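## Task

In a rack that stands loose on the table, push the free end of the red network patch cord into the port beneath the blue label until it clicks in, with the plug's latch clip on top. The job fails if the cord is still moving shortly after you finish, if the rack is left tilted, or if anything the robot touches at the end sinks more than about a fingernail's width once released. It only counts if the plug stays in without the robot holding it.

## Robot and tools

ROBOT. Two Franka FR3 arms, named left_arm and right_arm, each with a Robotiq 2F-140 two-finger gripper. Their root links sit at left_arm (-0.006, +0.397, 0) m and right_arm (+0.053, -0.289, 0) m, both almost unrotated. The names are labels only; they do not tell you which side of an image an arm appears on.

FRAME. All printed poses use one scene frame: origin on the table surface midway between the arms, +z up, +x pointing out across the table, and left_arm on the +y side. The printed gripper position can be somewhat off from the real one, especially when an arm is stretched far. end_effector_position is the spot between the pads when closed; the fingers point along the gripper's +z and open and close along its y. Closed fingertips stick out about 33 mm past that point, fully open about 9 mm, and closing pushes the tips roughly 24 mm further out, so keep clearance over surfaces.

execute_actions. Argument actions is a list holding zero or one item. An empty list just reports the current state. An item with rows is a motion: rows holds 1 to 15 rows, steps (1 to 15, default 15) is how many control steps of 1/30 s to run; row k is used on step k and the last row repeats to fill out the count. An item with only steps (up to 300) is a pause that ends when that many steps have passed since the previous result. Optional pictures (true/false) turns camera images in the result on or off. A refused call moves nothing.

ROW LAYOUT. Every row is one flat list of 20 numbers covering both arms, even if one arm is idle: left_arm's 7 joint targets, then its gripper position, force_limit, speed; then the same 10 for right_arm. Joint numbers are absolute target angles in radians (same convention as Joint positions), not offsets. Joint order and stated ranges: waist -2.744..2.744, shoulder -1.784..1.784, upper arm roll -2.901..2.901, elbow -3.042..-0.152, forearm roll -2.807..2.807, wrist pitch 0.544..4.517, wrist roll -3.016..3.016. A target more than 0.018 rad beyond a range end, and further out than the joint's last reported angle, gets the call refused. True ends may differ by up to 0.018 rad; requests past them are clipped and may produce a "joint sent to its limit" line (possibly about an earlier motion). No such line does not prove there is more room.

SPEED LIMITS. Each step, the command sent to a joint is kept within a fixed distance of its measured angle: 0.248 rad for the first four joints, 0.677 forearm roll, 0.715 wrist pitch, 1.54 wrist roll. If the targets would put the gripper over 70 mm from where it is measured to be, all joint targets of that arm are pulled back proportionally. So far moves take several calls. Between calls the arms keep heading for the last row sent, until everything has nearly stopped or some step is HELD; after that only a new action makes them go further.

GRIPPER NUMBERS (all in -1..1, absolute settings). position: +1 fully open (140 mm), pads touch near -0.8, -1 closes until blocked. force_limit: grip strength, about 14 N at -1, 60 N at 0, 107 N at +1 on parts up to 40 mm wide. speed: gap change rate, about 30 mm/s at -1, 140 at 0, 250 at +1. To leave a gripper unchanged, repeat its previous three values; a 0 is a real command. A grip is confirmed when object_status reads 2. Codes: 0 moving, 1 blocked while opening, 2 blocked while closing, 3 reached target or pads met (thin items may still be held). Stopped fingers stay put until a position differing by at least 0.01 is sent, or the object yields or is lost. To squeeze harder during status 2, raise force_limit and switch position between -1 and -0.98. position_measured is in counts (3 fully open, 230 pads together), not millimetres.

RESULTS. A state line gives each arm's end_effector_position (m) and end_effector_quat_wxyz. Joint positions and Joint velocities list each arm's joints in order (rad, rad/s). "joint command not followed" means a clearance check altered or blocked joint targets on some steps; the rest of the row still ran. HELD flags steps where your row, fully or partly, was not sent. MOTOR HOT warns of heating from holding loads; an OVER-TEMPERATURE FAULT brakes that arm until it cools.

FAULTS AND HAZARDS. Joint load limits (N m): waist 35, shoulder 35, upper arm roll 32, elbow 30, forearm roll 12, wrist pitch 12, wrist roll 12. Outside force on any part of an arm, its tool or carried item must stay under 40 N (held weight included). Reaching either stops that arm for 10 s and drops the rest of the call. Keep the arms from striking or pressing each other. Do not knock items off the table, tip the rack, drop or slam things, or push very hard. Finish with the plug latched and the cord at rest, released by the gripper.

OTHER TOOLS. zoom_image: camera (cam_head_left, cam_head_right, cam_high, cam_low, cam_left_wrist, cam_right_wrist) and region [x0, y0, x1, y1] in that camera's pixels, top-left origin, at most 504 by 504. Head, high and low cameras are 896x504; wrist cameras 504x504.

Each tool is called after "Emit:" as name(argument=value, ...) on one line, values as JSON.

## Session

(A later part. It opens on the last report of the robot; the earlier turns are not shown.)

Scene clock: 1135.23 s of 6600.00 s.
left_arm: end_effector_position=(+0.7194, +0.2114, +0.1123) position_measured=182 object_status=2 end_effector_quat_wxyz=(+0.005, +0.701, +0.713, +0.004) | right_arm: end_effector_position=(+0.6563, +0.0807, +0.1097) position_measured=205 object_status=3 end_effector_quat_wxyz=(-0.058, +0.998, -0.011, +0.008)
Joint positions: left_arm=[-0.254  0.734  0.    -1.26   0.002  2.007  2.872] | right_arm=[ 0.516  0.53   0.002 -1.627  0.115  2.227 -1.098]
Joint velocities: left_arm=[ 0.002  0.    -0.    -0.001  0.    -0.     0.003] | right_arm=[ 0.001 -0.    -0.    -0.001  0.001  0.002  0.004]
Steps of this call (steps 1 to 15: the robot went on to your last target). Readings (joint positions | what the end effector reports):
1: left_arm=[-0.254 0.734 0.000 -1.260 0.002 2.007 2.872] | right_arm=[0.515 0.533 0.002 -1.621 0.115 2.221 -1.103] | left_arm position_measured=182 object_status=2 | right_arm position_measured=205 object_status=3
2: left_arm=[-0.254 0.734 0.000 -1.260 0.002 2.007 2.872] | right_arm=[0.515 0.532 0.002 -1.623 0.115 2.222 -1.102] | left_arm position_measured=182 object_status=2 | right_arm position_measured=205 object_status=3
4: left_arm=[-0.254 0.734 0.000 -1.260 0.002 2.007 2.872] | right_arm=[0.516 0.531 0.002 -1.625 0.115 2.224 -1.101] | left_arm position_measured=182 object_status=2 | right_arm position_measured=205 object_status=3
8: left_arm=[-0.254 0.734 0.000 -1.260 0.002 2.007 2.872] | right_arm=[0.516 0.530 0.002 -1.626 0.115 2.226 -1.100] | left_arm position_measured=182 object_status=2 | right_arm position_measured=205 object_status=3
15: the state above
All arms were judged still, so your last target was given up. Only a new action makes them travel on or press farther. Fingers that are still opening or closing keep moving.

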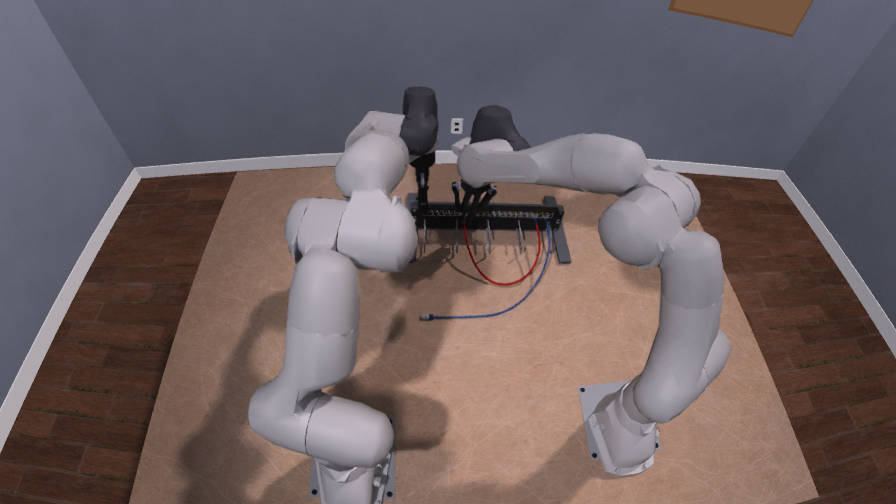

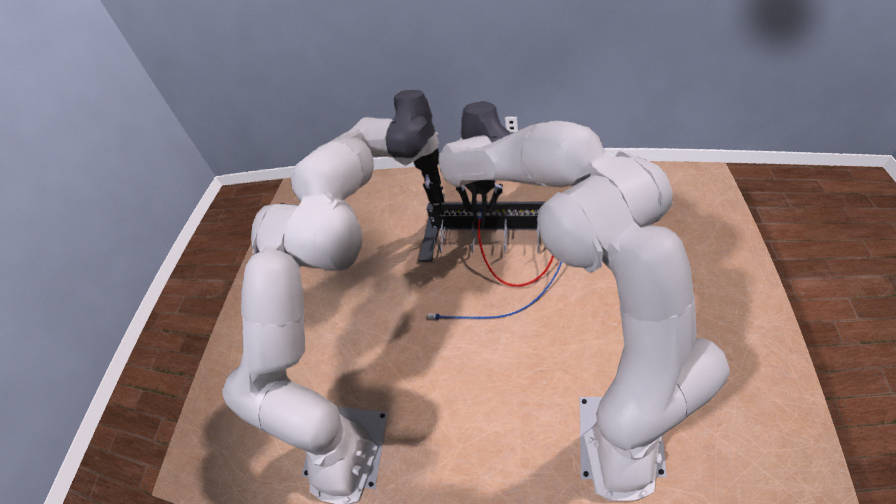

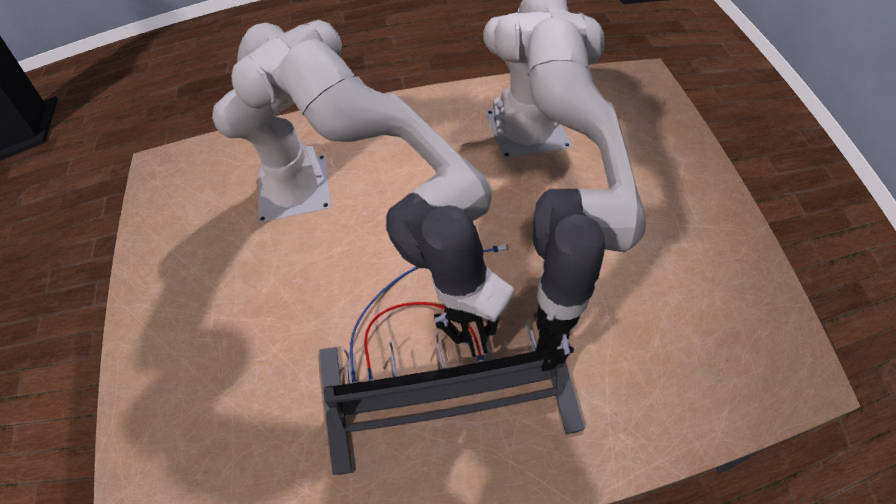

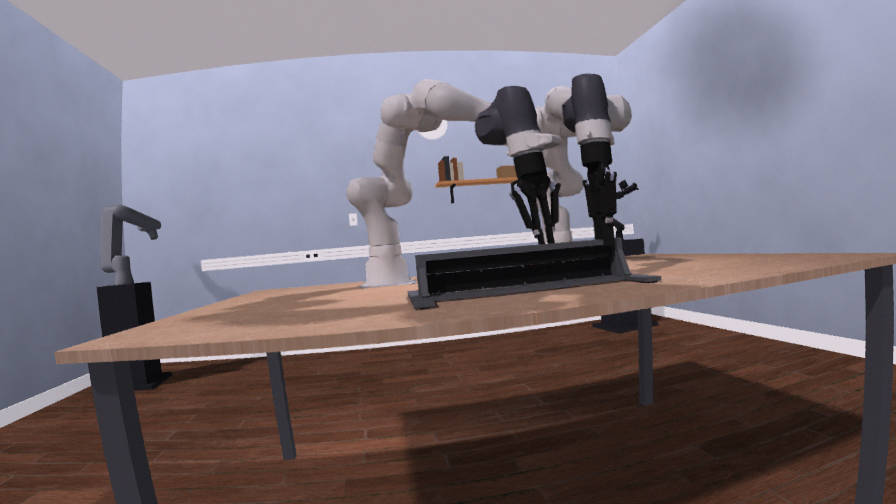

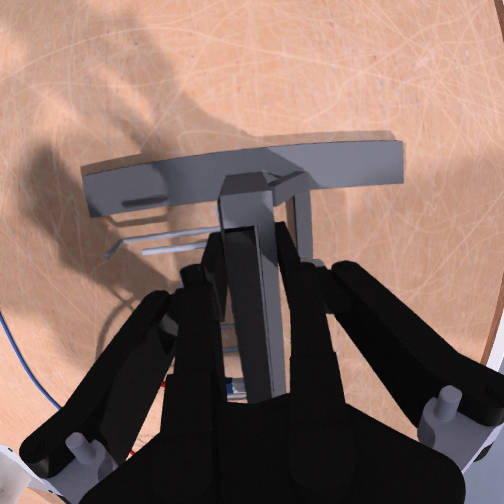

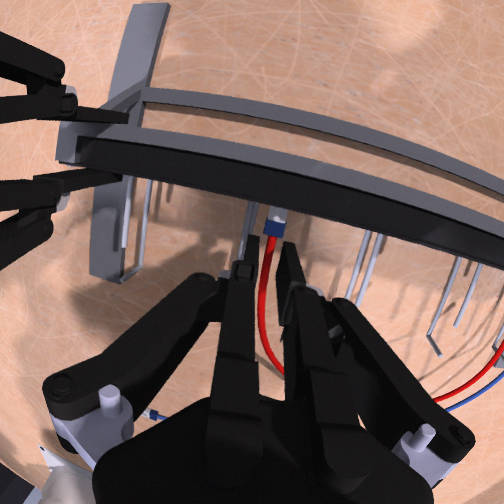

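Emit:
execute_actions(actions=[{"rows":[[-0.254,0.734,0,-1.26,0.002,2.006,2.87,-1,-0.6,-1,0.516,0.530,0.002,-1.627,0.115,2.227,-1.098,-0.71,0.6,-0.9],[-0.254,0.734,0,-1.26,0.002,2.006,2.87,-1,-0.6,-1,0.516,0.530,0.002,-1.627,0.115,2.227,-1.098,-0.71,0.6,-0.9],[-0.254,0.734,0,-1.26,0.002,2.006,2.87,-1,-0.6,-1,0.516,0.530,0.002,-1.627,0.115,2.227,-1.098,-0.71,0.6,-0.9],[-0.254,0.734,0,-1.26,0.002,2.006,2.87,-1,-0.6,-1,0.516,0.530,0.002,-1.627,0.115,2.227,-1.098,-0.71,0.6,-0.9],[-0.254,0.734,0,-1.26,0.002,2.006,2.87,-1,-0.6,-1,0.516,0.530,0.002,-1.627,0.115,2.227,-1.098,-0.71,0.6,-0.9],[-0.254,0.734,0,-1.26,0.002,2.006,2.87,-1,-0.6,-1,0.516,0.530,0.002,-1.627,0.115,2.227,-1.098,-0.71,0.6,-0.9],[-0.254,0.734,0,-1.26,0.002,2.006,2.87,-1,-0.6,-1,0.516,0.530,0.002,-1.627,0.115,2.227,-1.098,-0.71,0.6,-0.9],[-0.254,0.734,0,-1.26,0.002,2.006,2.87,-1,-0.6,-1,0.5145,0.532,0.002,-1.625,0.115,2.225,-1.101,-0.71,0.6,-0.9],[-0.254,0.734,0,-1.26,0.002,2.006,2.87,-1,-0.6,-1,0.514,0.534,0.002,-1.6216,0.115,2.2237,-1.102,-0.71,0.6,-0.9],[-0.254,0.734,0,-1.26,0.002,2.006,2.87,-1,-0.6,-1,0.5134,0.5361,0.002,-1.6182,0.115,2.2223,-1.1025,-0.71,0.6,-0.9],[-0.254,0.734,0,-1.26,0.002,2.006,2.87,-1,-0.6,-1,0.5128,0.5382,0.002,-1.6148,0.115,2.221,-1.103,-0.71,0.6,-0.9],[-0.254,0.734,0,-1.26,0.002,2.006,2.87,-1,-0.6,-1,0.5123,0.5402,0.002,-1.6115,0.115,2.2196,-1.1035,-0.71,0.6,-0.9],[-0.254,0.734,0,-1.26,0.002,2.006,2.87,-1,-0.6,-1,0.5117,0.5423,0.002,-1.6081,0.115,2.2183,-1.104,-0.71,0.6,-0.9],[-0.254,0.734,0,-1.26,0.002,2.006,2.87,-1,-0.6,-1,0.5112,0.5443,0.002,-1.6047,0.115,2.217,-1.1045,-0.71,0.6,-0.9],[-0.254,0.734,0,-1.26,0.002,2.006,2.87,-1,-0.6,-1,0.5106,0.5464,0.002,-1.6013,0.115,2.2156,-1.105,-0.71,0.6,-0.9]],"steps":15}], pictures=false)

Emit:
execute_actions(actions=[{"steps":15}], pictures=true)

Emit:
zoom_image(camera="cam_right_wrist", region=[230, 190, 320, 280])

Scene clock: 1148.13 s of 6600.00 s.
left_arm: end_effector_position=(+0.7194, +0.2114, +0.1123) position_measured=182 object_status=2 end_effector_quat_wxyz=(+0.005, +0.701, +0.713, +0.004) | right_arm: end_effector_position=(+0.6604, +0.0813, +0.1100) position_measured=218 object_status=3 end_effector_quat_wxyz=(-0.059, +0.998, -0.012, +0.009)
Joint positions: left_arm=[-0.254  0.734  0.    -1.26   0.002  2.007  2.872] | right_arm=[ 0.513  0.54   0.002 -1.61   0.115  2.222 -1.098]
Joint velocities: left_arm=[ 0.001 -0.    -0.    -0.001  0.001  0.     0.001] | right_arm=[-0.017  0.055 -0.001  0.087 -0.001 -0.045 -0.006]
Steps of this call (steps 1 to 90: nothing new was sent; then 9.40 s passed at rest; steps 91 to 105: all 15 steps of this action). Readings (joint positions | what the end effector reports):
91: left_arm=[-0.254 0.734 0.000 -1.260 0.002 2.007 2.872] | right_arm=[0.516 0.530 0.002 -1.627 0.115 2.227 -1.097] | left_arm position_measured=182 object_status=2 | right_arm position_measured=205 object_status=0
92: left_arm=[-0.254 0.734 0.000 -1.260 0.002 2.007 2.872] | right_arm=[0.516 0.530 0.002 -1.627 0.115 2.227 -1.097] | left_arm position_measured=182 object_status=2 | right_arm position_measured=206 object_status=0
94: left_arm=[-0.254 0.734 0.000 -1.260 0.002 2.007 2.872] | right_arm=[0.516 0.530 0.002 -1.627 0.115 2.227 -1.097] | left_arm position_measured=182 object_status=2 | right_arm position_measured=211 object_status=0
98: left_arm=[-0.254 0.734 0.000 -1.260 0.002 2.007 2.872] | right_arm=[0.516 0.530 0.002 -1.627 0.115 2.227 -1.097] | left_arm position_measured=182 object_status=2 | right_arm position_measured=218 object_status=0
105: the state above

Scene clock: 1148.63 s of 6600.00 s.
left_arm: end_effector_position=(+0.7194, +0.2114, +0.1123) position_measured=182 object_status=2 end_effector_quat_wxyz=(+0.005, +0.701, +0.713, +0.004) | right_arm: end_effector_position=(+0.6604, +0.0812, +0.1096) position_measured=218 object_status=3 end_effector_quat_wxyz=(-0.058, +0.998, -0.011, +0.007)
Joint positions: left_arm=[-0.254  0.734  0.    -1.26   0.002  2.007  2.872] | right_arm=[ 0.513  0.544  0.002 -1.604  0.115  2.216 -1.1  ]
Joint velocities: left_arm=[ 0.    -0.    -0.     0.001 -0.     0.    -0.001] | right_arm=[ 0.    -0.    -0.001 -0.     0.001 -0.001 -0.002]
Steps of this call (steps 1 to 15: the robot went on to your last target). Readings (joint positions | what the end effector reports):
1: left_arm=[-0.254 0.734 0.000 -1.260 0.002 2.007 2.872] | right_arm=[0.513 0.541 0.002 -1.609 0.115 2.220 -1.099] | left_arm position_measured=182 object_status=2 | right_arm position_measured=218 object_status=3
2: left_arm=[-0.254 0.734 0.000 -1.260 0.002 2.007 2.872] | right_arm=[0.513 0.542 0.002 -1.607 0.115 2.219 -1.099] | left_arm position_measured=182 object_status=2 | right_arm position_measured=218 object_status=3
4: left_arm=[-0.254 0.734 0.000 -1.260 0.002 2.007 2.872] | right_arm=[0.513 0.543 0.002 -1.606 0.115 2.218 -1.099] | left_arm position_measured=182 object_status=2 | right_arm position_measured=218 object_status=3
8: left_arm=[-0.254 0.734 0.000 -1.260 0.002 2.007 2.872] | right_arm=[0.513 0.544 0.002 -1.604 0.115 2.216 -1.100] | left_arm position_measured=182 object_status=2 | right_arm position_measured=218 object_status=3
15: the state above
All arms were judged still, so your last target was given up. Only a new action makes them travel on or press farther. Fingers that are still opening or closing keep moving.

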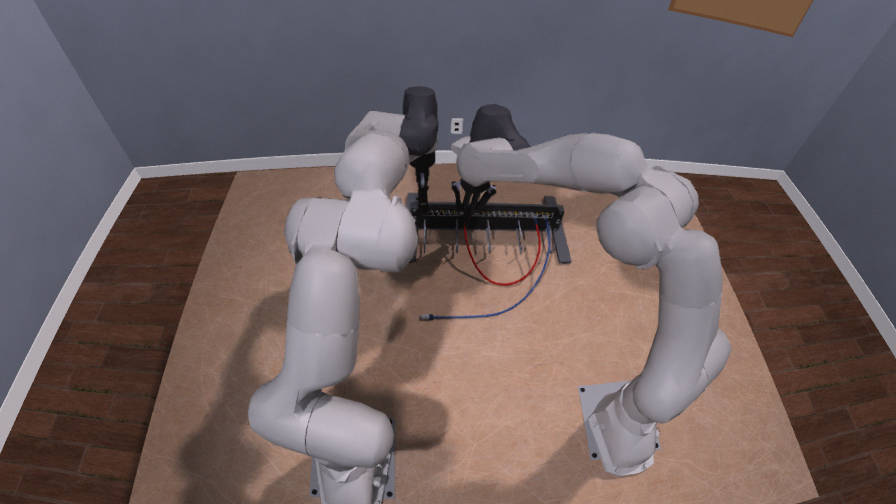

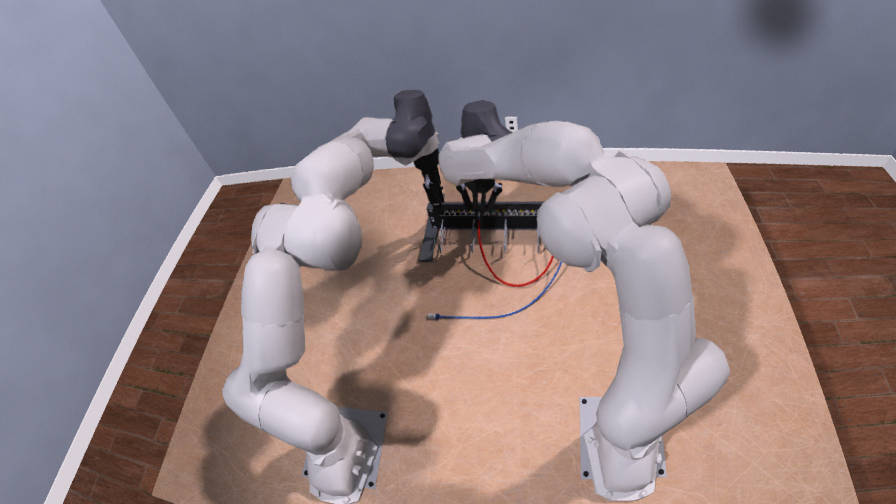

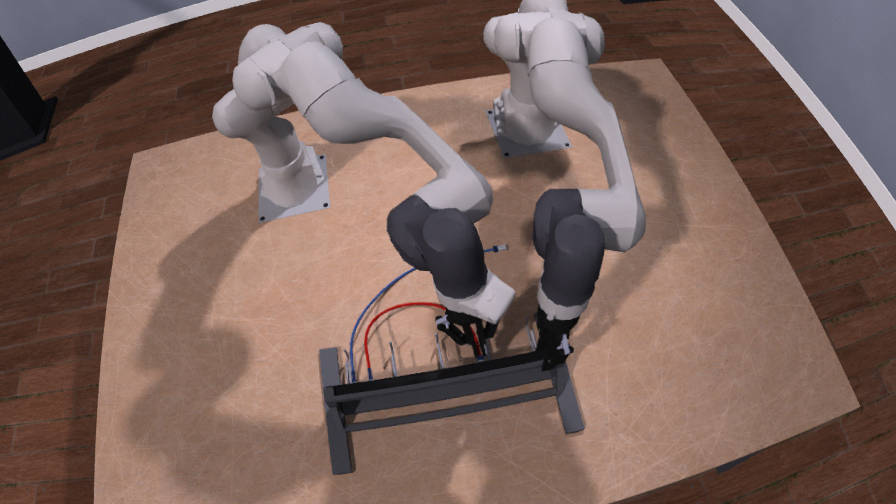

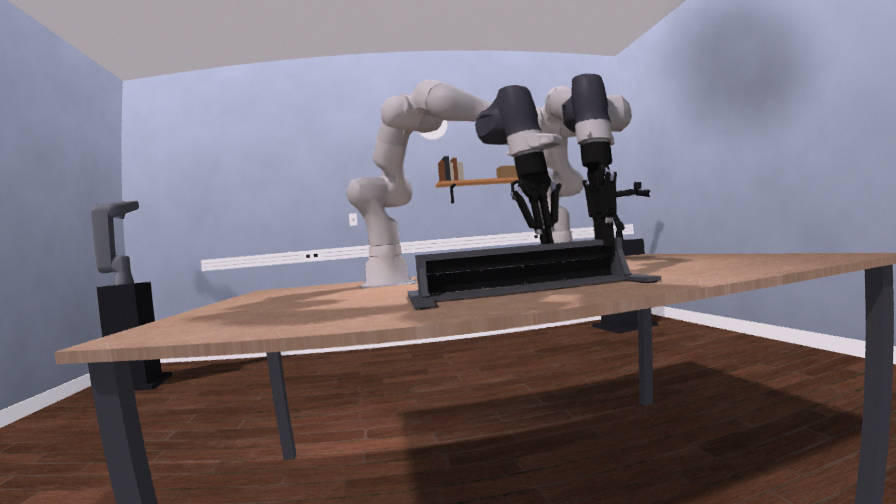

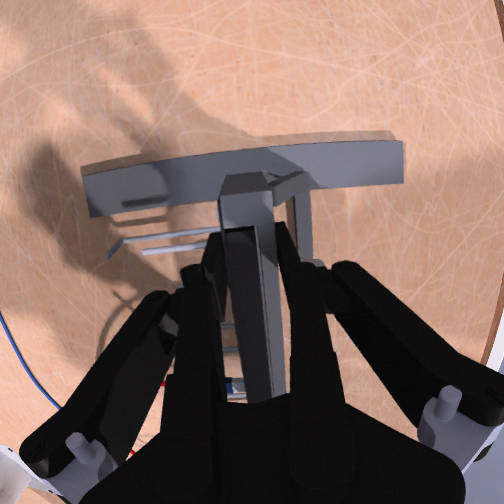

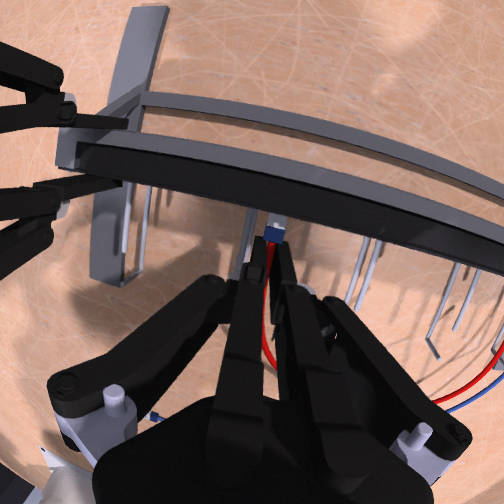

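Region (230, 190, 320, 280) of cam_right_wrist's 504x504 image, scaled by 5.600, with more detail than that image has.

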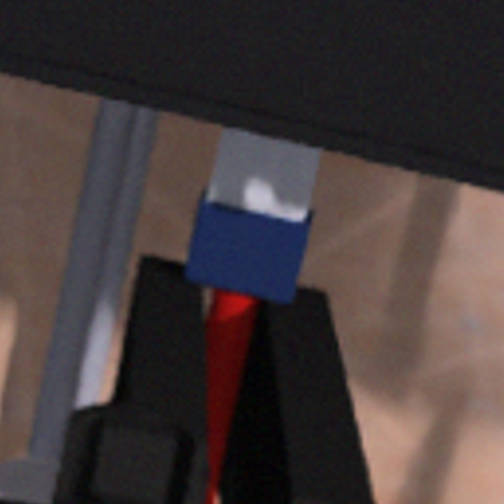

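Emit:
execute_actions(actions=[{"rows":[[-0.2545,0.736,0,-1.2617,0.002,2.0045,2.87,-1,-0.6,-1,0.511,0.5445,0.001,-1.6015,0.1142,2.219,-1.104,-0.71,0.6,-0.9],[-0.2548,0.738,-0.0003,-1.263,0.002,2.0025,2.87,-1,-0.6,-1,0.510,0.5443,0,-1.5998,0.1135,2.2218,-1.104,-0.71,0.6,-0.9],[-0.255,0.740,-0.0006,-1.2645,0.0015,2.000,2.87,-1,-0.6,-1,0.509,0.5442,-0.001,-1.5981,0.1127,2.2246,-1.104,-0.71,0.6,-0.9],[-0.2553,0.742,-0.0009,-1.266,0.0015,1.9975,2.87,-1,-0.6,-1,0.508,0.544,-0.002,-1.5964,0.1119,2.2273,-1.104,-0.71,0.6,-0.9],[-0.2556,0.744,-0.0012,-1.2675,0.001,1.995,2.87,-1,-0.6,-1,0.507,0.5439,-0.003,-1.5947,0.1112,2.2301,-1.104,-0.71,0.6,-0.9],[-0.2559,0.7455,-0.0015,-1.269,0.001,1.9925,2.87,-1,-0.6,-1,0.506,0.5437,-0.004,-1.593,0.1104,2.2329,-1.104,-0.71,0.6,-0.9],[-0.2562,0.746,-0.0018,-1.2698,0.0005,1.990,2.87,-1,-0.6,-1,0.505,0.5436,-0.005,-1.5913,0.1096,2.2357,-1.104,-0.71,0.6,-0.9],[-0.2564,0.7465,-0.0021,-1.2706,0.0005,1.9875,2.87,-1,-0.6,-1,0.504,0.5434,-0.006,-1.5896,0.1088,2.2384,-1.104,-0.71,0.6,-0.9],[-0.2567,0.747,-0.0024,-1.2714,0,1.985,2.87,-1,-0.6,-1,0.503,0.5433,-0.007,-1.5879,0.1081,2.2412,-1.104,-0.71,0.6,-0.9],[-0.257,0.7474,-0.0027,-1.2722,0,1.9825,2.87,-1,-0.6,-1,0.502,0.5431,-0.008,-1.5862,0.1073,2.244,-1.104,-0.71,0.6,-0.9],[-0.2572,0.7478,-0.003,-1.273,-0.0005,1.98,2.87,-1,-0.6,-1,0.501,0.543,-0.009,-1.5845,0.1065,2.2468,-1.104,-0.71,0.6,-0.9],[-0.2575,0.7482,-0.0033,-1.2737,-0.0005,1.9777,2.87,-1,-0.6,-1,0.500,0.5428,-0.010,-1.5828,0.1058,2.2495,-1.104,-0.71,0.6,-0.9],[-0.2577,0.7486,-0.0036,-1.2744,-0.001,1.9753,2.87,-1,-0.6,-1,0.499,0.5427,-0.011,-1.5811,0.105,2.2523,-1.104,-0.71,0.6,-0.9]],"steps":15}], pictures=false)

Emit:
execute_actions(actions=[{"steps":8}], pictures=false)

Scene clock: 1169.70 s of 6600.00 s.
left_arm: end_effector_position=(+0.7193, +0.2114, +0.1122) position_measured=182 object_status=2 end_effector_quat_wxyz=(+0.005, +0.701, +0.713, +0.004) | right_arm: end_effector_position=(+0.6610, +0.0814, +0.1096) position_measured=218 object_status=3 end_effector_quat_wxyz=(-0.058, +0.998, -0.011, +0.007)
Joint positions: left_arm=[-0.254  0.734  0.    -1.26   0.002  2.006  2.872] | right_arm=[ 0.513  0.547  0.002 -1.598  0.115  2.212 -1.101]
Joint velocities: left_arm=[ 0.001 -0.    -0.001 -0.     0.    -0.     0.001] | right_arm=[ 0.     0.004  0.     0.007  0.001 -0.008  0.001]
Steps of this call (steps 1 to 90: nothing new was sent; then 17.57 s passed at rest; steps 91 to 105: all 15 steps of this action). Readings (joint positions | what the end effector reports):
91: left_arm=[-0.254 0.734 0.000 -1.260 0.002 2.007 2.872] | right_arm=[0.513 0.544 0.002 -1.604 0.115 2.216 -1.101] | left_arm position_measured=182 object_status=2 | right_arm position_measured=218 object_status=3
92: left_arm=[-0.254 0.734 0.000 -1.260 0.002 2.007 2.872] | right_arm=[0.513 0.544 0.002 -1.604 0.115 2.216 -1.101] | left_arm position_measured=182 object_status=2 | right_arm position_measured=218 object_status=3
94: left_arm=[-0.254 0.734 0.000 -1.260 0.002 2.007 2.872] | right_arm=[0.513 0.544 0.002 -1.603 0.115 2.216 -1.101] | left_arm position_measured=182 object_status=2 | right_arm position_measured=218 object_status=3
98: left_arm=[-0.254 0.734 0.000 -1.260 0.002 2.007 2.872] | right_arm=[0.513 0.545 0.002 -1.602 0.115 2.215 -1.101] | left_arm position_measured=182 object_status=2 | right_arm position_measured=218 object_status=3
105: the state above

Scene clock: 1169.97 s of 6600.00 s.
left_arm: end_effector_position=(+0.7193, +0.2114, +0.1122) position_measured=182 object_status=2 end_effector_quat_wxyz=(+0.005, +0.701, +0.713, +0.004) | right_arm: end_effector_position=(+0.6610, +0.0814, +0.1096) position_measured=218 object_status=3 end_effector_quat_wxyz=(-0.057, +0.998, -0.011, +0.006)
Joint positions: left_arm=[-0.254  0.734  0.    -1.26   0.002  2.006  2.872] | right_arm=[ 0.513  0.547  0.002 -1.598  0.115  2.211 -1.101]
Joint velocities: left_arm=[ 0.     0.    -0.001  0.    -0.     0.     0.002] | right_arm=[-0.001 -0.001  0.     0.    -0.    -0.001 -0.002]
Steps of this call (steps 1 to 8: the robot went on to your last target). Readings (joint positions | what the end effector reports):
1: left_arm=[-0.254 0.734 0.000 -1.260 0.002 2.006 2.872] | right_arm=[0.513 0.547 0.002 -1.598 0.115 2.211 -1.101] | left_arm position_measured=182 object_status=2 | right_arm position_measured=218 object_status=3
2: left_arm=[-0.254 0.734 0.000 -1.260 0.002 2.006 2.872] | right_arm=[0.513 0.547 0.002 -1.598 0.115 2.211 -1.101] | left_arm position_measured=182 object_status=2 | right_arm position_measured=218 object_status=3
4: left_arm=[-0.254 0.734 0.000 -1.260 0.002 2.006 2.872] | right_arm=[0.513 0.547 0.002 -1.598 0.115 2.211 -1.101] | left_arm position_measured=182 object_status=2 | right_arm position_measured=218 object_status=3
8: the state above

Emit:
execute_actions(actions=[{"rows":[[-0.257,0.746,-0.003,-1.272,0,1.981,2.87,-1,-0.6,-1,0.5015,0.5435,-0.009,-1.584,0.107,2.245,-1.103,-0.71,0.6,-0.9],[-0.2565,0.7435,-0.0024,-1.2696,0,1.986,2.87,-1,-0.6,-1,0.504,0.5442,-0.0067,-1.587,0.1085,2.238,-1.103,-0.71,0.6,-0.9],[-0.2558,0.741,-0.0018,-1.2672,0.001,1.991,2.87,-1,-0.6,-1,0.506,0.545,-0.0045,-1.5897,0.110,2.2315,-1.102,-0.71,0.6,-0.9],[-0.2552,0.7387,-0.0012,-1.2648,0.001,1.996,2.87,-1,-0.6,-1,0.5085,0.5457,-0.0023,-1.5925,0.1117,2.2245,-1.102,-0.71,0.6,-0.9],[-0.2546,0.7363,-0.0006,-1.2624,0.002,2.001,2.87,-1,-0.6,-1,0.5107,0.5463,-0.0001,-1.5952,0.1133,2.218,-1.101,-0.71,0.6,-0.9],[-0.254,0.734,0,-1.26,0.002,2.006,2.87,-1,-0.6,-1,0.513,0.547,0.002,-1.598,0.115,2.211,-1.101,-1,-0.3,-0.9]],"steps":15}], pictures=false)

Emit:
execute_actions(actions=[{"rows":[[-0.254,0.734,0,-1.26,0.002,2.006,2.87,-1,-0.6,-1,0.5136,0.5474,0.0027,-1.5987,0.1155,2.209,-1.101,-1,-0.3,-0.9],[-0.254,0.734,0,-1.26,0.002,2.006,2.87,-1,-0.6,-1,0.5142,0.5477,0.0033,-1.5993,0.116,2.207,-1.101,-1,-0.3,-0.9],[-0.254,0.734,0,-1.26,0.002,2.006,2.87,-1,-0.6,-1,0.5149,0.5481,0.004,-1.600,0.1165,2.205,-1.101,-1,-0.3,-0.9],[-0.254,0.734,0,-1.26,0.002,2.006,2.87,-1,-0.6,-1,0.5155,0.5484,0.0046,-1.6007,0.117,2.203,-1.101,-1,-0.3,-0.9],[-0.254,0.734,0,-1.26,0.002,2.006,2.87,-1,-0.6,-1,0.5161,0.5488,0.0053,-1.6014,0.1175,2.201,-1.101,-1,-0.3,-0.9],[-0.254,0.734,0,-1.26,0.002,2.006,2.87,-1,-0.6,-1,0.5167,0.5491,0.0059,-1.602,0.118,2.199,-1.101,-1,-0.3,-0.9],[-0.254,0.734,0,-1.26,0.002,2.006,2.87,-1,-0.6,-1,0.5173,0.5495,0.0066,-1.6027,0.1185,2.197,-1.101,-1,-0.3,-0.9],[-0.254,0.734,0,-1.26,0.002,2.006,2.87,-1,-0.6,-1,0.518,0.5498,0.0072,-1.6034,0.119,2.195,-1.101,-1,-0.3,-0.9],[-0.254,0.734,0,-1.26,0.002,2.006,2.87,-1,-0.6,-1,0.5186,0.5502,0.0079,-1.604,0.1195,2.193,-1.101,-1,-0.3,-0.9],[-0.254,0.734,0,-1.26,0.002,2.006,2.87,-1,-0.6,-1,0.5192,0.5505,0.0085,-1.6047,0.120,2.191,-1.101,-1,-0.3,-0.9]],"steps":15}], pictures=false)

Scene clock: 1183.57 s of 6600.00 s.
left_arm: end_effector_position=(+0.7194, +0.2114, +0.1123) position_measured=182 object_status=2 end_effector_quat_wxyz=(+0.005, +0.701, +0.713, +0.004) | right_arm: end_effector_position=(+0.6604, +0.0812, +0.1094) position_measured=225 object_status=0 end_effector_quat_wxyz=(-0.057, +0.998, -0.011, +0.006)
Joint positions: left_arm=[-0.254  0.734  0.    -1.26   0.002  2.007  2.872] | right_arm=[ 0.513  0.547  0.002 -1.598  0.115  2.209 -1.101]
Joint velocities: left_arm=[-0.001 -0.001 -0.001  0.    -0.001  0.    -0.002] | right_arm=[ 0.001 -0.     0.001  0.001  0.001  0.    -0.001]
Steps of this call (steps 1 to 15: the robot went on to your last target; steps 16 to 90: nothing new was sent; then 10.10 s passed at rest; steps 91 to 105: all 15 steps of this action). Readings (joint positions | what the end effector reports):
91: left_arm=[-0.254 0.734 0.000 -1.260 0.002 2.007 2.872] | right_arm=[0.513 0.548 0.002 -1.597 0.115 2.210 -1.101] | left_arm position_measured=182 object_status=2 | right_arm position_measured=218 object_status=3
92: left_arm=[-0.254 0.734 0.000 -1.260 0.002 2.007 2.872] | right_arm=[0.513 0.548 0.002 -1.597 0.115 2.210 -1.101] | left_arm position_measured=182 object_status=2 | right_arm position_measured=218 object_status=3
94: left_arm=[-0.254 0.734 0.000 -1.260 0.002 2.007 2.872] | right_arm=[0.513 0.548 0.002 -1.597 0.115 2.210 -1.101] | left_arm position_measured=182 object_status=2 | right_arm position_measured=218 object_status=3
98: left_arm=[-0.254 0.734 0.000 -1.260 0.002 2.007 2.872] | right_arm=[0.513 0.547 0.002 -1.598 0.115 2.209 -1.101] | left_arm position_measured=182 object_status=2 | right_arm position_measured=222 object_status=0
105: the state above

Scene clock: 1184.07 s of 6600.00 s.
left_arm: end_effector_position=(+0.7193, +0.2114, +0.1123) position_measured=182 object_status=2 end_effector_quat_wxyz=(+0.005, +0.701, +0.713, +0.004) | right_arm: end_effector_position=(+0.6603, +0.0811, +0.1094) position_measured=225 object_status=2 end_effector_quat_wxyz=(-0.057, +0.998, -0.011, +0.005)
Joint positions: left_arm=[-0.254  0.734  0.    -1.26   0.002  2.007  2.872] | right_arm=[ 0.513  0.547  0.002 -1.598  0.115  2.208 -1.101]
Joint velocities: left_arm=[ 0.001  0.     0.    -0.    -0.    -0.    -0.003] | right_arm=[-0.    -0.001  0.     0.    -0.001 -0.001  0.001]
Steps of this call (steps 1 to 15: all 15 steps of this action). Readings (joint positions | what the end effector reports):
1: left_arm=[-0.254 0.734 0.000 -1.260 0.002 2.007 2.872] | right_arm=[0.513 0.547 0.002 -1.598 0.115 2.209 -1.101] | left_arm position_measured=182 object_status=2 | right_arm position_measured=225 object_status=0
2: left_arm=[-0.254 0.734 0.000 -1.260 0.002 2.007 2.872] | right_arm=[0.513 0.547 0.002 -1.598 0.115 2.209 -1.101] | left_arm position_measured=182 object_status=2 | right_arm position_measured=225 object_status=0
4: left_arm=[-0.254 0.734 0.000 -1.260 0.002 2.007 2.872] | right_arm=[0.513 0.547 0.002 -1.598 0.115 2.209 -1.101] | left_arm position_measured=182 object_status=2 | right_arm position_measured=225 object_status=2
8: left_arm=[-0.254 0.734 0.000 -1.260 0.002 2.007 2.872] | right_arm=[0.513 0.547 0.002 -1.598 0.115 2.209 -1.101] | left_arm position_measured=182 object_status=2 | right_arm position_measured=225 object_status=2
15: the state above

Emit:
execute_actions(actions=[{"rows":[[-0.2535,0.7355,0.0005,-1.26,0.002,2.009,2.87,-1,-0.6,-1,0.5197,0.5508,0.009,-1.6052,0.1204,2.189,-1.101,-1,-0.3,-0.9],[-0.253,0.737,0.001,-1.2604,0.003,2.012,2.87,-1,-0.6,-1,0.5202,0.5511,0.0095,-1.6058,0.1208,2.187,-1.101,-1,-0.3,-0.9],[-0.2525,0.7385,0.0015,-1.2606,0.003,2.0145,2.87,-1,-0.6,-1,0.5207,0.5514,0.010,-1.6063,0.1212,2.185,-1.101,-1,-0.3,-0.9],[-0.252,0.74,0.002,-1.2608,0.004,2.017,2.87,-1,-0.6,-1,0.5212,0.5517,0.0106,-1.6069,0.1216,2.183,-1.101,-1,-0.3,-0.9],[-0.2515,0.741,0.0024,-1.261,0.004,2.019,2.87,-1,-0.6,-1,0.5218,0.552,0.0112,-1.6075,0.122,2.181,-1.101,-1,-0.3,-0.9],[-0.2515,0.741,0.0024,-1.261,0.004,2.019,2.87,-1,-0.6,-1,0.5223,0.5523,0.0118,-1.608,0.1225,2.179,-1.101,-1,-0.3,-0.9],[-0.2515,0.741,0.0024,-1.261,0.004,2.019,2.87,-1,-0.6,-1,0.5229,0.5526,0.0124,-1.6087,0.123,2.177,-1.101,-1,-0.3,-0.9]],"steps":11}], pictures=false)

Emit:
execute_actions(actions=[{"rows":[[-0.252,0.7395,0.002,-1.261,0.0035,2.0165,2.87,-1,-0.6,-1,0.521,0.5515,0.0103,-1.6066,0.1214,2.1835,-1.101,-1,-0.3,-0.9],[-0.2525,0.738,0.0015,-1.2606,0.003,2.014,2.87,-1,-0.6,-1,0.519,0.5504,0.0082,-1.6044,0.1198,2.190,-1.101,-1,-0.3,-0.9],[-0.253,0.737,0.001,-1.2604,0.003,2.0115,2.87,-1,-0.6,-1,0.517,0.5492,0.0062,-1.6023,0.1182,2.196,-1.101,-1,-0.3,-0.9],[-0.2535,0.7355,0.0005,-1.2602,0.002,2.009,2.87,-1,-0.6,-1,0.515,0.5481,0.0041,-1.6001,0.1166,2.2025,-1.101,-1,-0.3,-0.9],[-0.254,0.734,0,-1.26,0.002,2.007,2.87,-1,-0.6,-1,0.513,0.547,0.002,-1.598,0.115,2.208,-1.101,-1,-0.3,-0.9]],"steps":8}], pictures=false)

Scene clock: 1197.87 s of 6600.00 s.
left_arm: end_effector_position=(+0.7194, +0.2115, +0.1123) position_measured=182 object_status=2 end_effector_quat_wxyz=(+0.005, +0.701, +0.713, +0.004) | right_arm: end_effector_position=(+0.6601, +0.0811, +0.1094) position_measured=225 object_status=2 end_effector_quat_wxyz=(-0.057, +0.998, -0.011, +0.005)
Joint positions: left_arm=[-0.254  0.734  0.    -1.26   0.002  2.007  2.872] | right_arm=[ 0.513  0.547  0.002 -1.598  0.115  2.208 -1.101]
Joint velocities: left_arm=[ 0.001 -0.    -0.    -0.001 -0.001  0.     0.   ] | right_arm=[-0.002 -0.001 -0.     0.001 -0.001 -0.    -0.   ]
Steps of this call (steps 1 to 15: the robot went on to your last target; steps 16 to 90: nothing new was sent; then 10.43 s passed at rest; steps 91 to 101: all 11 steps of this action). Readings (joint positions | what the end effector reports):
91: left_arm=[-0.254 0.734 0.000 -1.260 0.002 2.007 2.872] | right_arm=[0.513 0.547 0.002 -1.598 0.115 2.208 -1.101] | left_arm position_measured=182 object_status=2 | right_arm position_measured=225 object_status=2
92: left_arm=[-0.254 0.734 0.000 -1.260 0.002 2.007 2.872] | right_arm=[0.513 0.547 0.002 -1.598 0.115 2.208 -1.101] | left_arm position_measured=182 object_status=2 | right_arm position_measured=225 object_status=2
94: left_arm=[-0.254 0.734 0.000 -1.260 0.002 2.007 2.872] | right_arm=[0.513 0.547 0.002 -1.598 0.115 2.208 -1.101] | left_arm position_measured=182 object_status=2 | right_arm position_measured=225 object_status=2
98: left_arm=[-0.254 0.734 0.000 -1.260 0.002 2.007 2.872] | right_arm=[0.513 0.547 0.002 -1.598 0.115 2.208 -1.101] | left_arm position_measured=182 object_status=2 | right_arm position_measured=225 object_status=2
101: the state above

Scene clock: 1198.13 s of 6600.00 s.
left_arm: end_effector_position=(+0.7194, +0.2115, +0.1123) position_measured=182 object_status=2 end_effector_quat_wxyz=(+0.005, +0.701, +0.713, +0.004) | right_arm: end_effector_position=(+0.6603, +0.0811, +0.1095) position_measured=225 object_status=2 end_effector_quat_wxyz=(-0.057, +0.998, -0.011, +0.005)
Joint positions: left_arm=[-0.254  0.734  0.    -1.26   0.002  2.007  2.872] | right_arm=[ 0.513  0.547  0.002 -1.598  0.115  2.208 -1.101]
Joint velocities: left_arm=[ 0.001 -0.     0.001  0.    -0.     0.001 -0.001] | right_arm=[-0.002  0.     0.001  0.     0.     0.     0.   ]
Steps of this call (steps 1 to 8: all 8 steps of this action). Readings (joint positions | what the end effector reports):
1: left_arm=[-0.254 0.734 0.000 -1.260 0.002 2.007 2.872] | right_arm=[0.513 0.547 0.002 -1.598 0.115 2.208 -1.101] | left_arm position_measured=182 object_status=2 | right_arm position_measured=225 object_status=2
2: left_arm=[-0.254 0.734 0.000 -1.260 0.002 2.007 2.872] | right_arm=[0.513 0.547 0.002 -1.598 0.115 2.208 -1.101] | left_arm position_measured=182 object_status=2 | right_arm position_measured=225 object_status=2
4: left_arm=[-0.254 0.734 0.000 -1.260 0.002 2.007 2.872] | right_arm=[0.513 0.547 0.002 -1.598 0.115 2.208 -1.101] | left_arm position_measured=182 object_status=2 | right_arm position_measured=225 object_status=2
8: the state above

Emit:
execute_actions(actions=[{"rows":[[-0.254,0.734,0,-1.26,0.002,2.007,2.87,-0.2,-0.6,-0.5,0.513,0.547,0.002,-1.598,0.115,2.208,-1.101,-0.55,-0.3,-0.7]],"steps":10}], pictures=false)

Emit:
execute_actions(actions=[{"rows":[[-0.254,0.732,0,-1.257,0.002,1.998,2.87,-0.2,-0.6,-0.5,0.513,0.5435,0.002,-1.5955,0.115,2.197,-1.101,-0.55,-0.3,-0.7],[-0.254,0.730,0,-1.2535,0.002,1.989,2.87,-0.2,-0.6,-0.5,0.513,0.540,0.002,-1.593,0.115,2.188,-1.101,-0.55,-0.3,-0.7],[-0.254,0.7275,0,-1.25,0.002,1.982,2.87,-0.2,-0.6,-0.5,0.513,0.5365,0.002,-1.590,0.115,2.180,-1.101,-0.55,-0.3,-0.7],[-0.254,0.725,0,-1.246,0.002,1.975,2.87,-0.2,-0.6,-0.5,0.513,0.533,0.002,-1.587,0.115,2.173,-1.101,-0.55,-0.3,-0.7],[-0.254,0.7225,0,-1.242,0.002,1.968,2.87,-0.2,-0.6,-0.5,0.513,0.5295,0.002,-1.584,0.115,2.1665,-1.101,-0.55,-0.3,-0.7],[-0.254,0.72,0,-1.238,0.002,1.961,2.87,-0.2,-0.6,-0.5,0.513,0.526,0.002,-1.581,0.115,2.160,-1.101,-0.55,-0.3,-0.7],[-0.254,0.7175,0,-1.234,0.002,1.954,2.87,-0.2,-0.6,-0.5,0.513,0.5225,0.002,-1.578,0.115,2.1535,-1.101,-0.55,-0.3,-0.7],[-0.254,0.715,0,-1.23,0.002,1.947,2.87,-0.2,-0.6,-0.5,0.513,0.519,0.002,-1.575,0.115,2.147,-1.101,-0.55,-0.3,-0.7],[-0.254,0.7125,0,-1.226,0.002,1.94,2.87,-0.2,-0.6,-0.5,0.513,0.5155,0.002,-1.572,0.115,2.1405,-1.101,-0.55,-0.3,-0.7],[-0.254,0.71,0,-1.221,0.002,1.933,2.87,-0.2,-0.6,-0.5,0.513,0.512,0.002,-1.569,0.115,2.134,-1.101,-0.55,-0.3,-0.7],[-0.254,0.707,0,-1.215,0.002,1.926,2.87,-0.2,-0.6,-0.5,0.513,0.5085,0.002,-1.566,0.115,2.1275,-1.101,-0.55,-0.3,-0.7],[-0.254,0.703,0,-1.209,0.002,1.92,2.87,-0.2,-0.6,-0.5,0.513,0.505,0.002,-1.563,0.115,2.122,-1.101,-0.55,-0.3,-0.7],[-0.254,0.698,0,-1.204,0.002,1.915,2.87,-0.2,-0.6,-0.5,0.513,0.501,0.002,-1.561,0.115,2.118,-1.101,-0.55,-0.3,-0.7],[-0.254,0.693,0,-1.20,0.002,1.91,2.87,-0.2,-0.6,-0.5,0.513,0.497,0.002,-1.559,0.115,2.115,-1.101,-0.55,-0.3,-0.7]],"steps":15}], pictures=false)

Emit:
execute_actions(actions=[{"steps":30}], pictures=true)

Scene clock: 1211.37 s of 6600.00 s.
left_arm: end_effector_position=(+0.7193, +0.2115, +0.1123) position_measured=154 object_status=0 end_effector_quat_wxyz=(+0.005, +0.701, +0.713, +0.004) | right_arm: end_effector_position=(+0.6603, +0.0811, +0.1095) position_measured=199 object_status=0 end_effector_quat_wxyz=(-0.057, +0.998, -0.011, +0.005)
Joint positions: left_arm=[-0.254  0.734  0.    -1.26   0.002  2.007  2.872] | right_arm=[ 0.513  0.547  0.002 -1.598  0.115  2.208 -1.101]
Joint velocities: left_arm=[ 0.    -0.001 -0.     0.001 -0.001  0.001 -0.002] | right_arm=[-0.001  0.     0.001  0.001 -0.001 -0.001  0.001]
Steps of this call (steps 1 to 15: the robot went on to your last target; steps 16 to 90: nothing new was sent; then 9.90 s passed at rest; steps 91 to 100: all 10 steps of this action). Readings (joint positions | what the end effector reports):
91: left_arm=[-0.254 0.734 0.000 -1.260 0.002 2.007 2.872] | right_arm=[0.513 0.547 0.002 -1.598 0.115 2.208 -1.101] | left_arm position_measured=182 object_status=0 | right_arm position_measured=225 object_status=0
92: left_arm=[-0.254 0.734 0.000 -1.260 0.002 2.007 2.872] | right_arm=[0.513 0.547 0.002 -1.598 0.115 2.208 -1.101] | left_arm position_measured=182 object_status=0 | right_arm position_measured=225 object_status=0
94: left_arm=[-0.254 0.734 0.000 -1.260 0.002 2.007 2.872] | right_arm=[0.513 0.547 0.002 -1.598 0.115 2.208 -1.101] | left_arm position_measured=169 object_status=0 | right_arm position_measured=216 object_status=0
98: left_arm=[-0.254 0.734 0.000 -1.260 0.002 2.007 2.872] | right_arm=[0.513 0.547 0.002 -1.598 0.115 2.208 -1.101] | left_arm position_measured=154 object_status=0 | right_arm position_measured=202 object_status=0
100: the state above

Scene clock: 1211.87 s of 6600.00 s.
left_arm: end_effector_position=(+0.7225, +0.2107, +0.1550) position_measured=154 object_status=3 end_effector_quat_wxyz=(+0.010, +0.701, +0.713, +0.007) | right_arm: end_effector_position=(+0.6605, +0.0835, +0.1494) position_measured=199 object_status=3 end_effector_quat_wxyz=(-0.060, +0.998, -0.007, +0.007)
Joint positions: left_arm=[-0.254  0.701  0.    -1.209  0.002  1.934  2.872] | right_arm=[ 0.513  0.503  0.002 -1.564  0.115  2.137 -1.101]
Joint velocities: left_arm=[-0.001 -0.127 -0.001  0.108 -0.001 -0.125  0.   ] | right_arm=[-0.001 -0.103  0.     0.061  0.001 -0.111  0.001]
Steps of this call (steps 1 to 15: all 15 steps of this action). Readings (joint positions | what the end effector reports):
1: left_arm=[-0.254 0.734 0.000 -1.260 0.002 2.006 2.872] | right_arm=[0.513 0.547 0.002 -1.598 0.115 2.207 -1.101] | left_arm position_measured=154 object_status=0 | right_arm position_measured=199 object_status=0
2: left_arm=[-0.254 0.734 0.000 -1.259 0.002 2.003 2.872] | right_arm=[0.513 0.547 0.002 -1.597 0.115 2.204 -1.101] | left_arm position_measured=154 object_status=0 | right_arm position_measured=199 object_status=0
4: left_arm=[-0.254 0.733 0.000 -1.255 0.002 1.995 2.872] | right_arm=[0.513 0.544 0.002 -1.595 0.115 2.195 -1.101] | left_arm position_measured=154 object_status=3 | right_arm position_measured=199 object_status=0
8: left_arm=[-0.254 0.725 0.000 -1.241 0.002 1.975 2.872] | right_arm=[0.513 0.531 0.002 -1.585 0.115 2.174 -1.101] | left_arm position_measured=154 object_status=3 | right_arm position_measured=199 object_status=3
15: the state above

Scene clock: 1212.87 s of 6600.00 s.
left_arm: end_effector_position=(+0.7205, +0.2112, +0.1645) position_measured=154 object_status=3 end_effector_quat_wxyz=(+0.008, +0.701, +0.713, +0.006) | right_arm: end_effector_position=(+0.6576, +0.0825, +0.1543) position_measured=199 object_status=3 end_effector_quat_wxyz=(-0.059, +0.998, -0.007, +0.003)
Joint positions: left_arm=[-0.254  0.691  0.    -1.2    0.002  1.912  2.872] | right_arm=[ 0.513  0.496  0.002 -1.56   0.115  2.117 -1.101]
Joint velocities: left_arm=[-0.001  0.001  0.    -0.001 -0.001 -0.001 -0.001] | right_arm=[-0.    -0.001  0.001 -0.001 -0.     0.    -0.   ]
Steps of this call (steps 1 to 30: the robot went on to your last target). Readings (joint positions | what the end effector reports):
1: left_arm=[-0.254 0.697 0.000 -1.205 0.002 1.930 2.872] | right_arm=[0.513 0.500 0.002 -1.562 0.115 2.134 -1.101] | left_arm position_measured=154 object_status=3 | right_arm position_measured=199 object_status=3
2: left_arm=[-0.254 0.694 0.000 -1.203 0.002 1.927 2.872] | right_arm=[0.513 0.498 0.002 -1.561 0.115 2.131 -1.101] | left_arm position_measured=154 object_status=3 | right_arm position_measured=199 object_status=3
4: left_arm=[-0.254 0.691 0.000 -1.201 0.002 1.923 2.872] | right_arm=[0.513 0.496 0.002 -1.560 0.115 2.127 -1.101] | left_arm position_measured=154 object_status=3 | right_arm position_measured=199 object_status=3
8: left_arm=[-0.254 0.691 0.000 -1.200 0.002 1.917 2.872] | right_arm=[0.513 0.496 0.002 -1.560 0.115 2.122 -1.101] | left_arm position_measured=154 object_status=3 | right_arm position_measured=199 object_status=3
30: the state above
All arms were judged still, so your last target was given up. Only a new action makes them travel on or press farther. Fingers that are still opening or closing keep moving.

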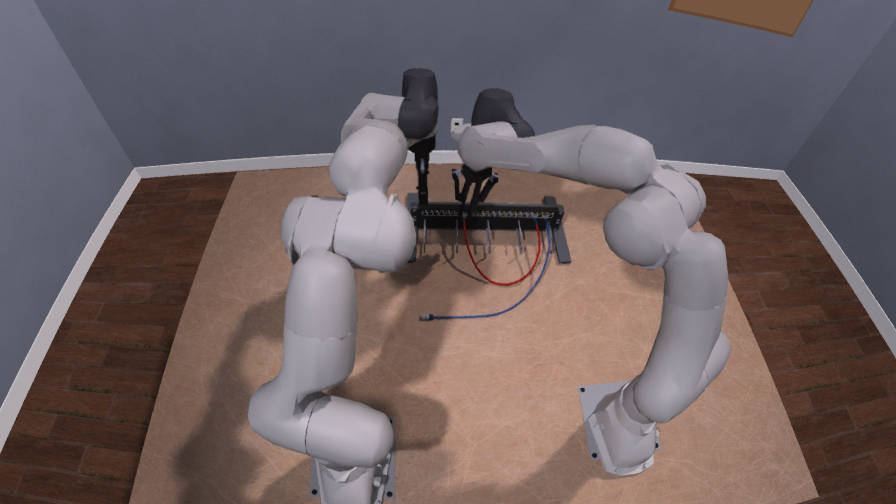

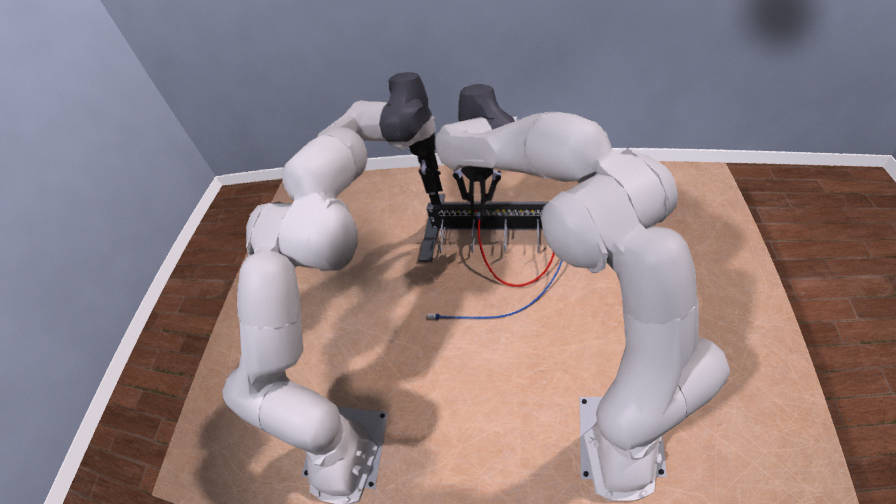

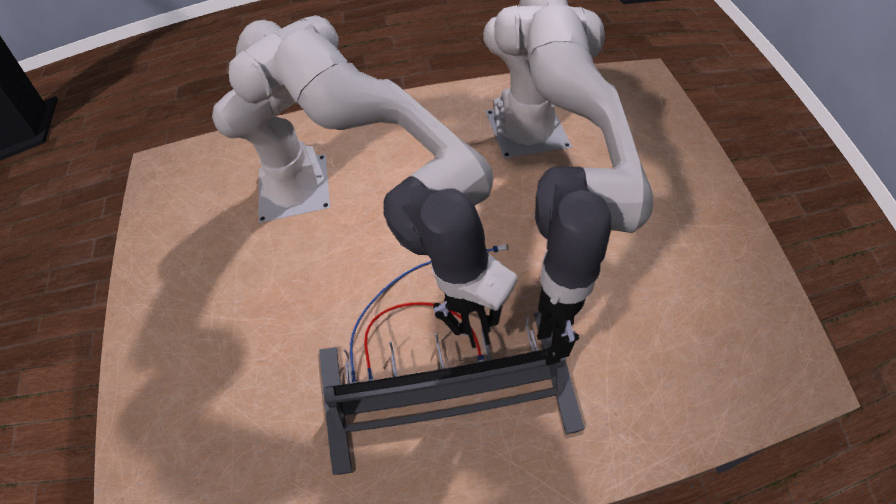

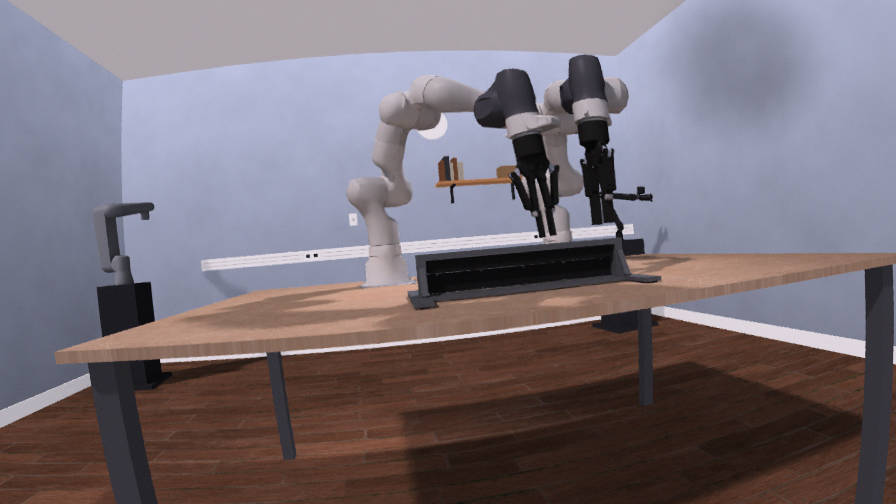

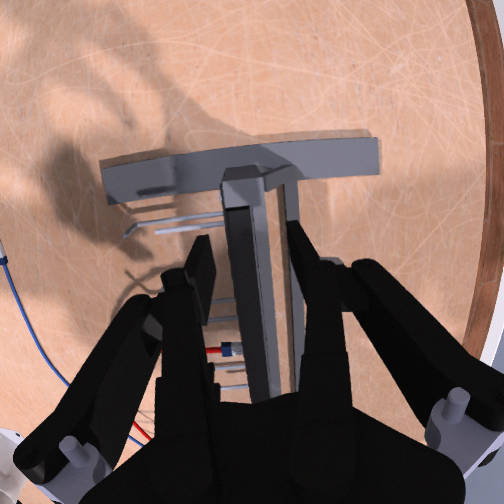

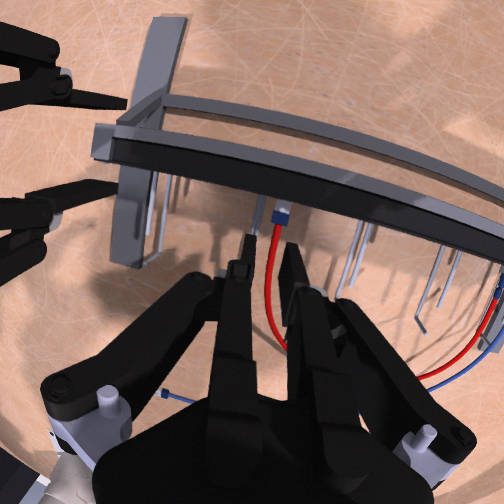

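Emit:
execute_actions(actions=[{"steps":90}], pictures=false)

Emit:
finished_scene(scene=1)

Scene clock: 1215.87 s of 6600.00 s.
left_arm: end_effector_position=(+0.7204, +0.2112, +0.1644) position_measured=154 object_status=3 end_effector_quat_wxyz=(+0.008, +0.701, +0.713, +0.006) | right_arm: end_effector_position=(+0.6575, +0.0825, +0.1543) position_measured=199 object_status=3 end_effector_quat_wxyz=(-0.059, +0.998, -0.007, +0.003)
Joint positions: left_arm=[-0.254  0.691  0.    -1.2    0.002  1.912  2.872] | right_arm=[ 0.513  0.496  0.002 -1.56   0.115  2.117 -1.101]
Joint velocities: left_arm=[-0.    -0.    -0.001 -0.    -0.    -0.     0.001] | right_arm=[ 0.     0.001  0.     0.001 -0.001  0.001 -0.   ]
Steps of this call (steps 1 to 90: nothing new was sent). Readings (joint positions | what the end effector reports):
1: left_arm=[-0.254 0.691 0.000 -1.200 0.002 1.912 2.872] | right_arm=[0.513 0.496 0.002 -1.560 0.115 2.117 -1.101] | left_arm position_measured=154 object_status=3 | right_arm position_measured=199 object_status=3
2: left_arm=[-0.254 0.691 0.000 -1.200 0.002 1.912 2.872] | right_arm=[0.513 0.496 0.002 -1.560 0.115 2.117 -1.101] | left_arm position_measured=154 object_status=3 | right_arm position_measured=199 object_status=3
4: left_arm=[-0.254 0.691 0.000 -1.200 0.002 1.912 2.872] | right_arm=[0.513 0.496 0.002 -1.560 0.115 2.117 -1.101] | left_arm position_measured=154 object_status=3 | right_arm position_measured=199 object_status=3
8: left_arm=[-0.254 0.691 0.000 -1.200 0.002 1.912 2.872] | right_arm=[0.513 0.496 0.002 -1.560 0.115 2.117 -1.101] | left_arm position_measured=154 object_status=3 | right_arm position_measured=199 object_status=3
90: the state above

The scene is finished: the task was done.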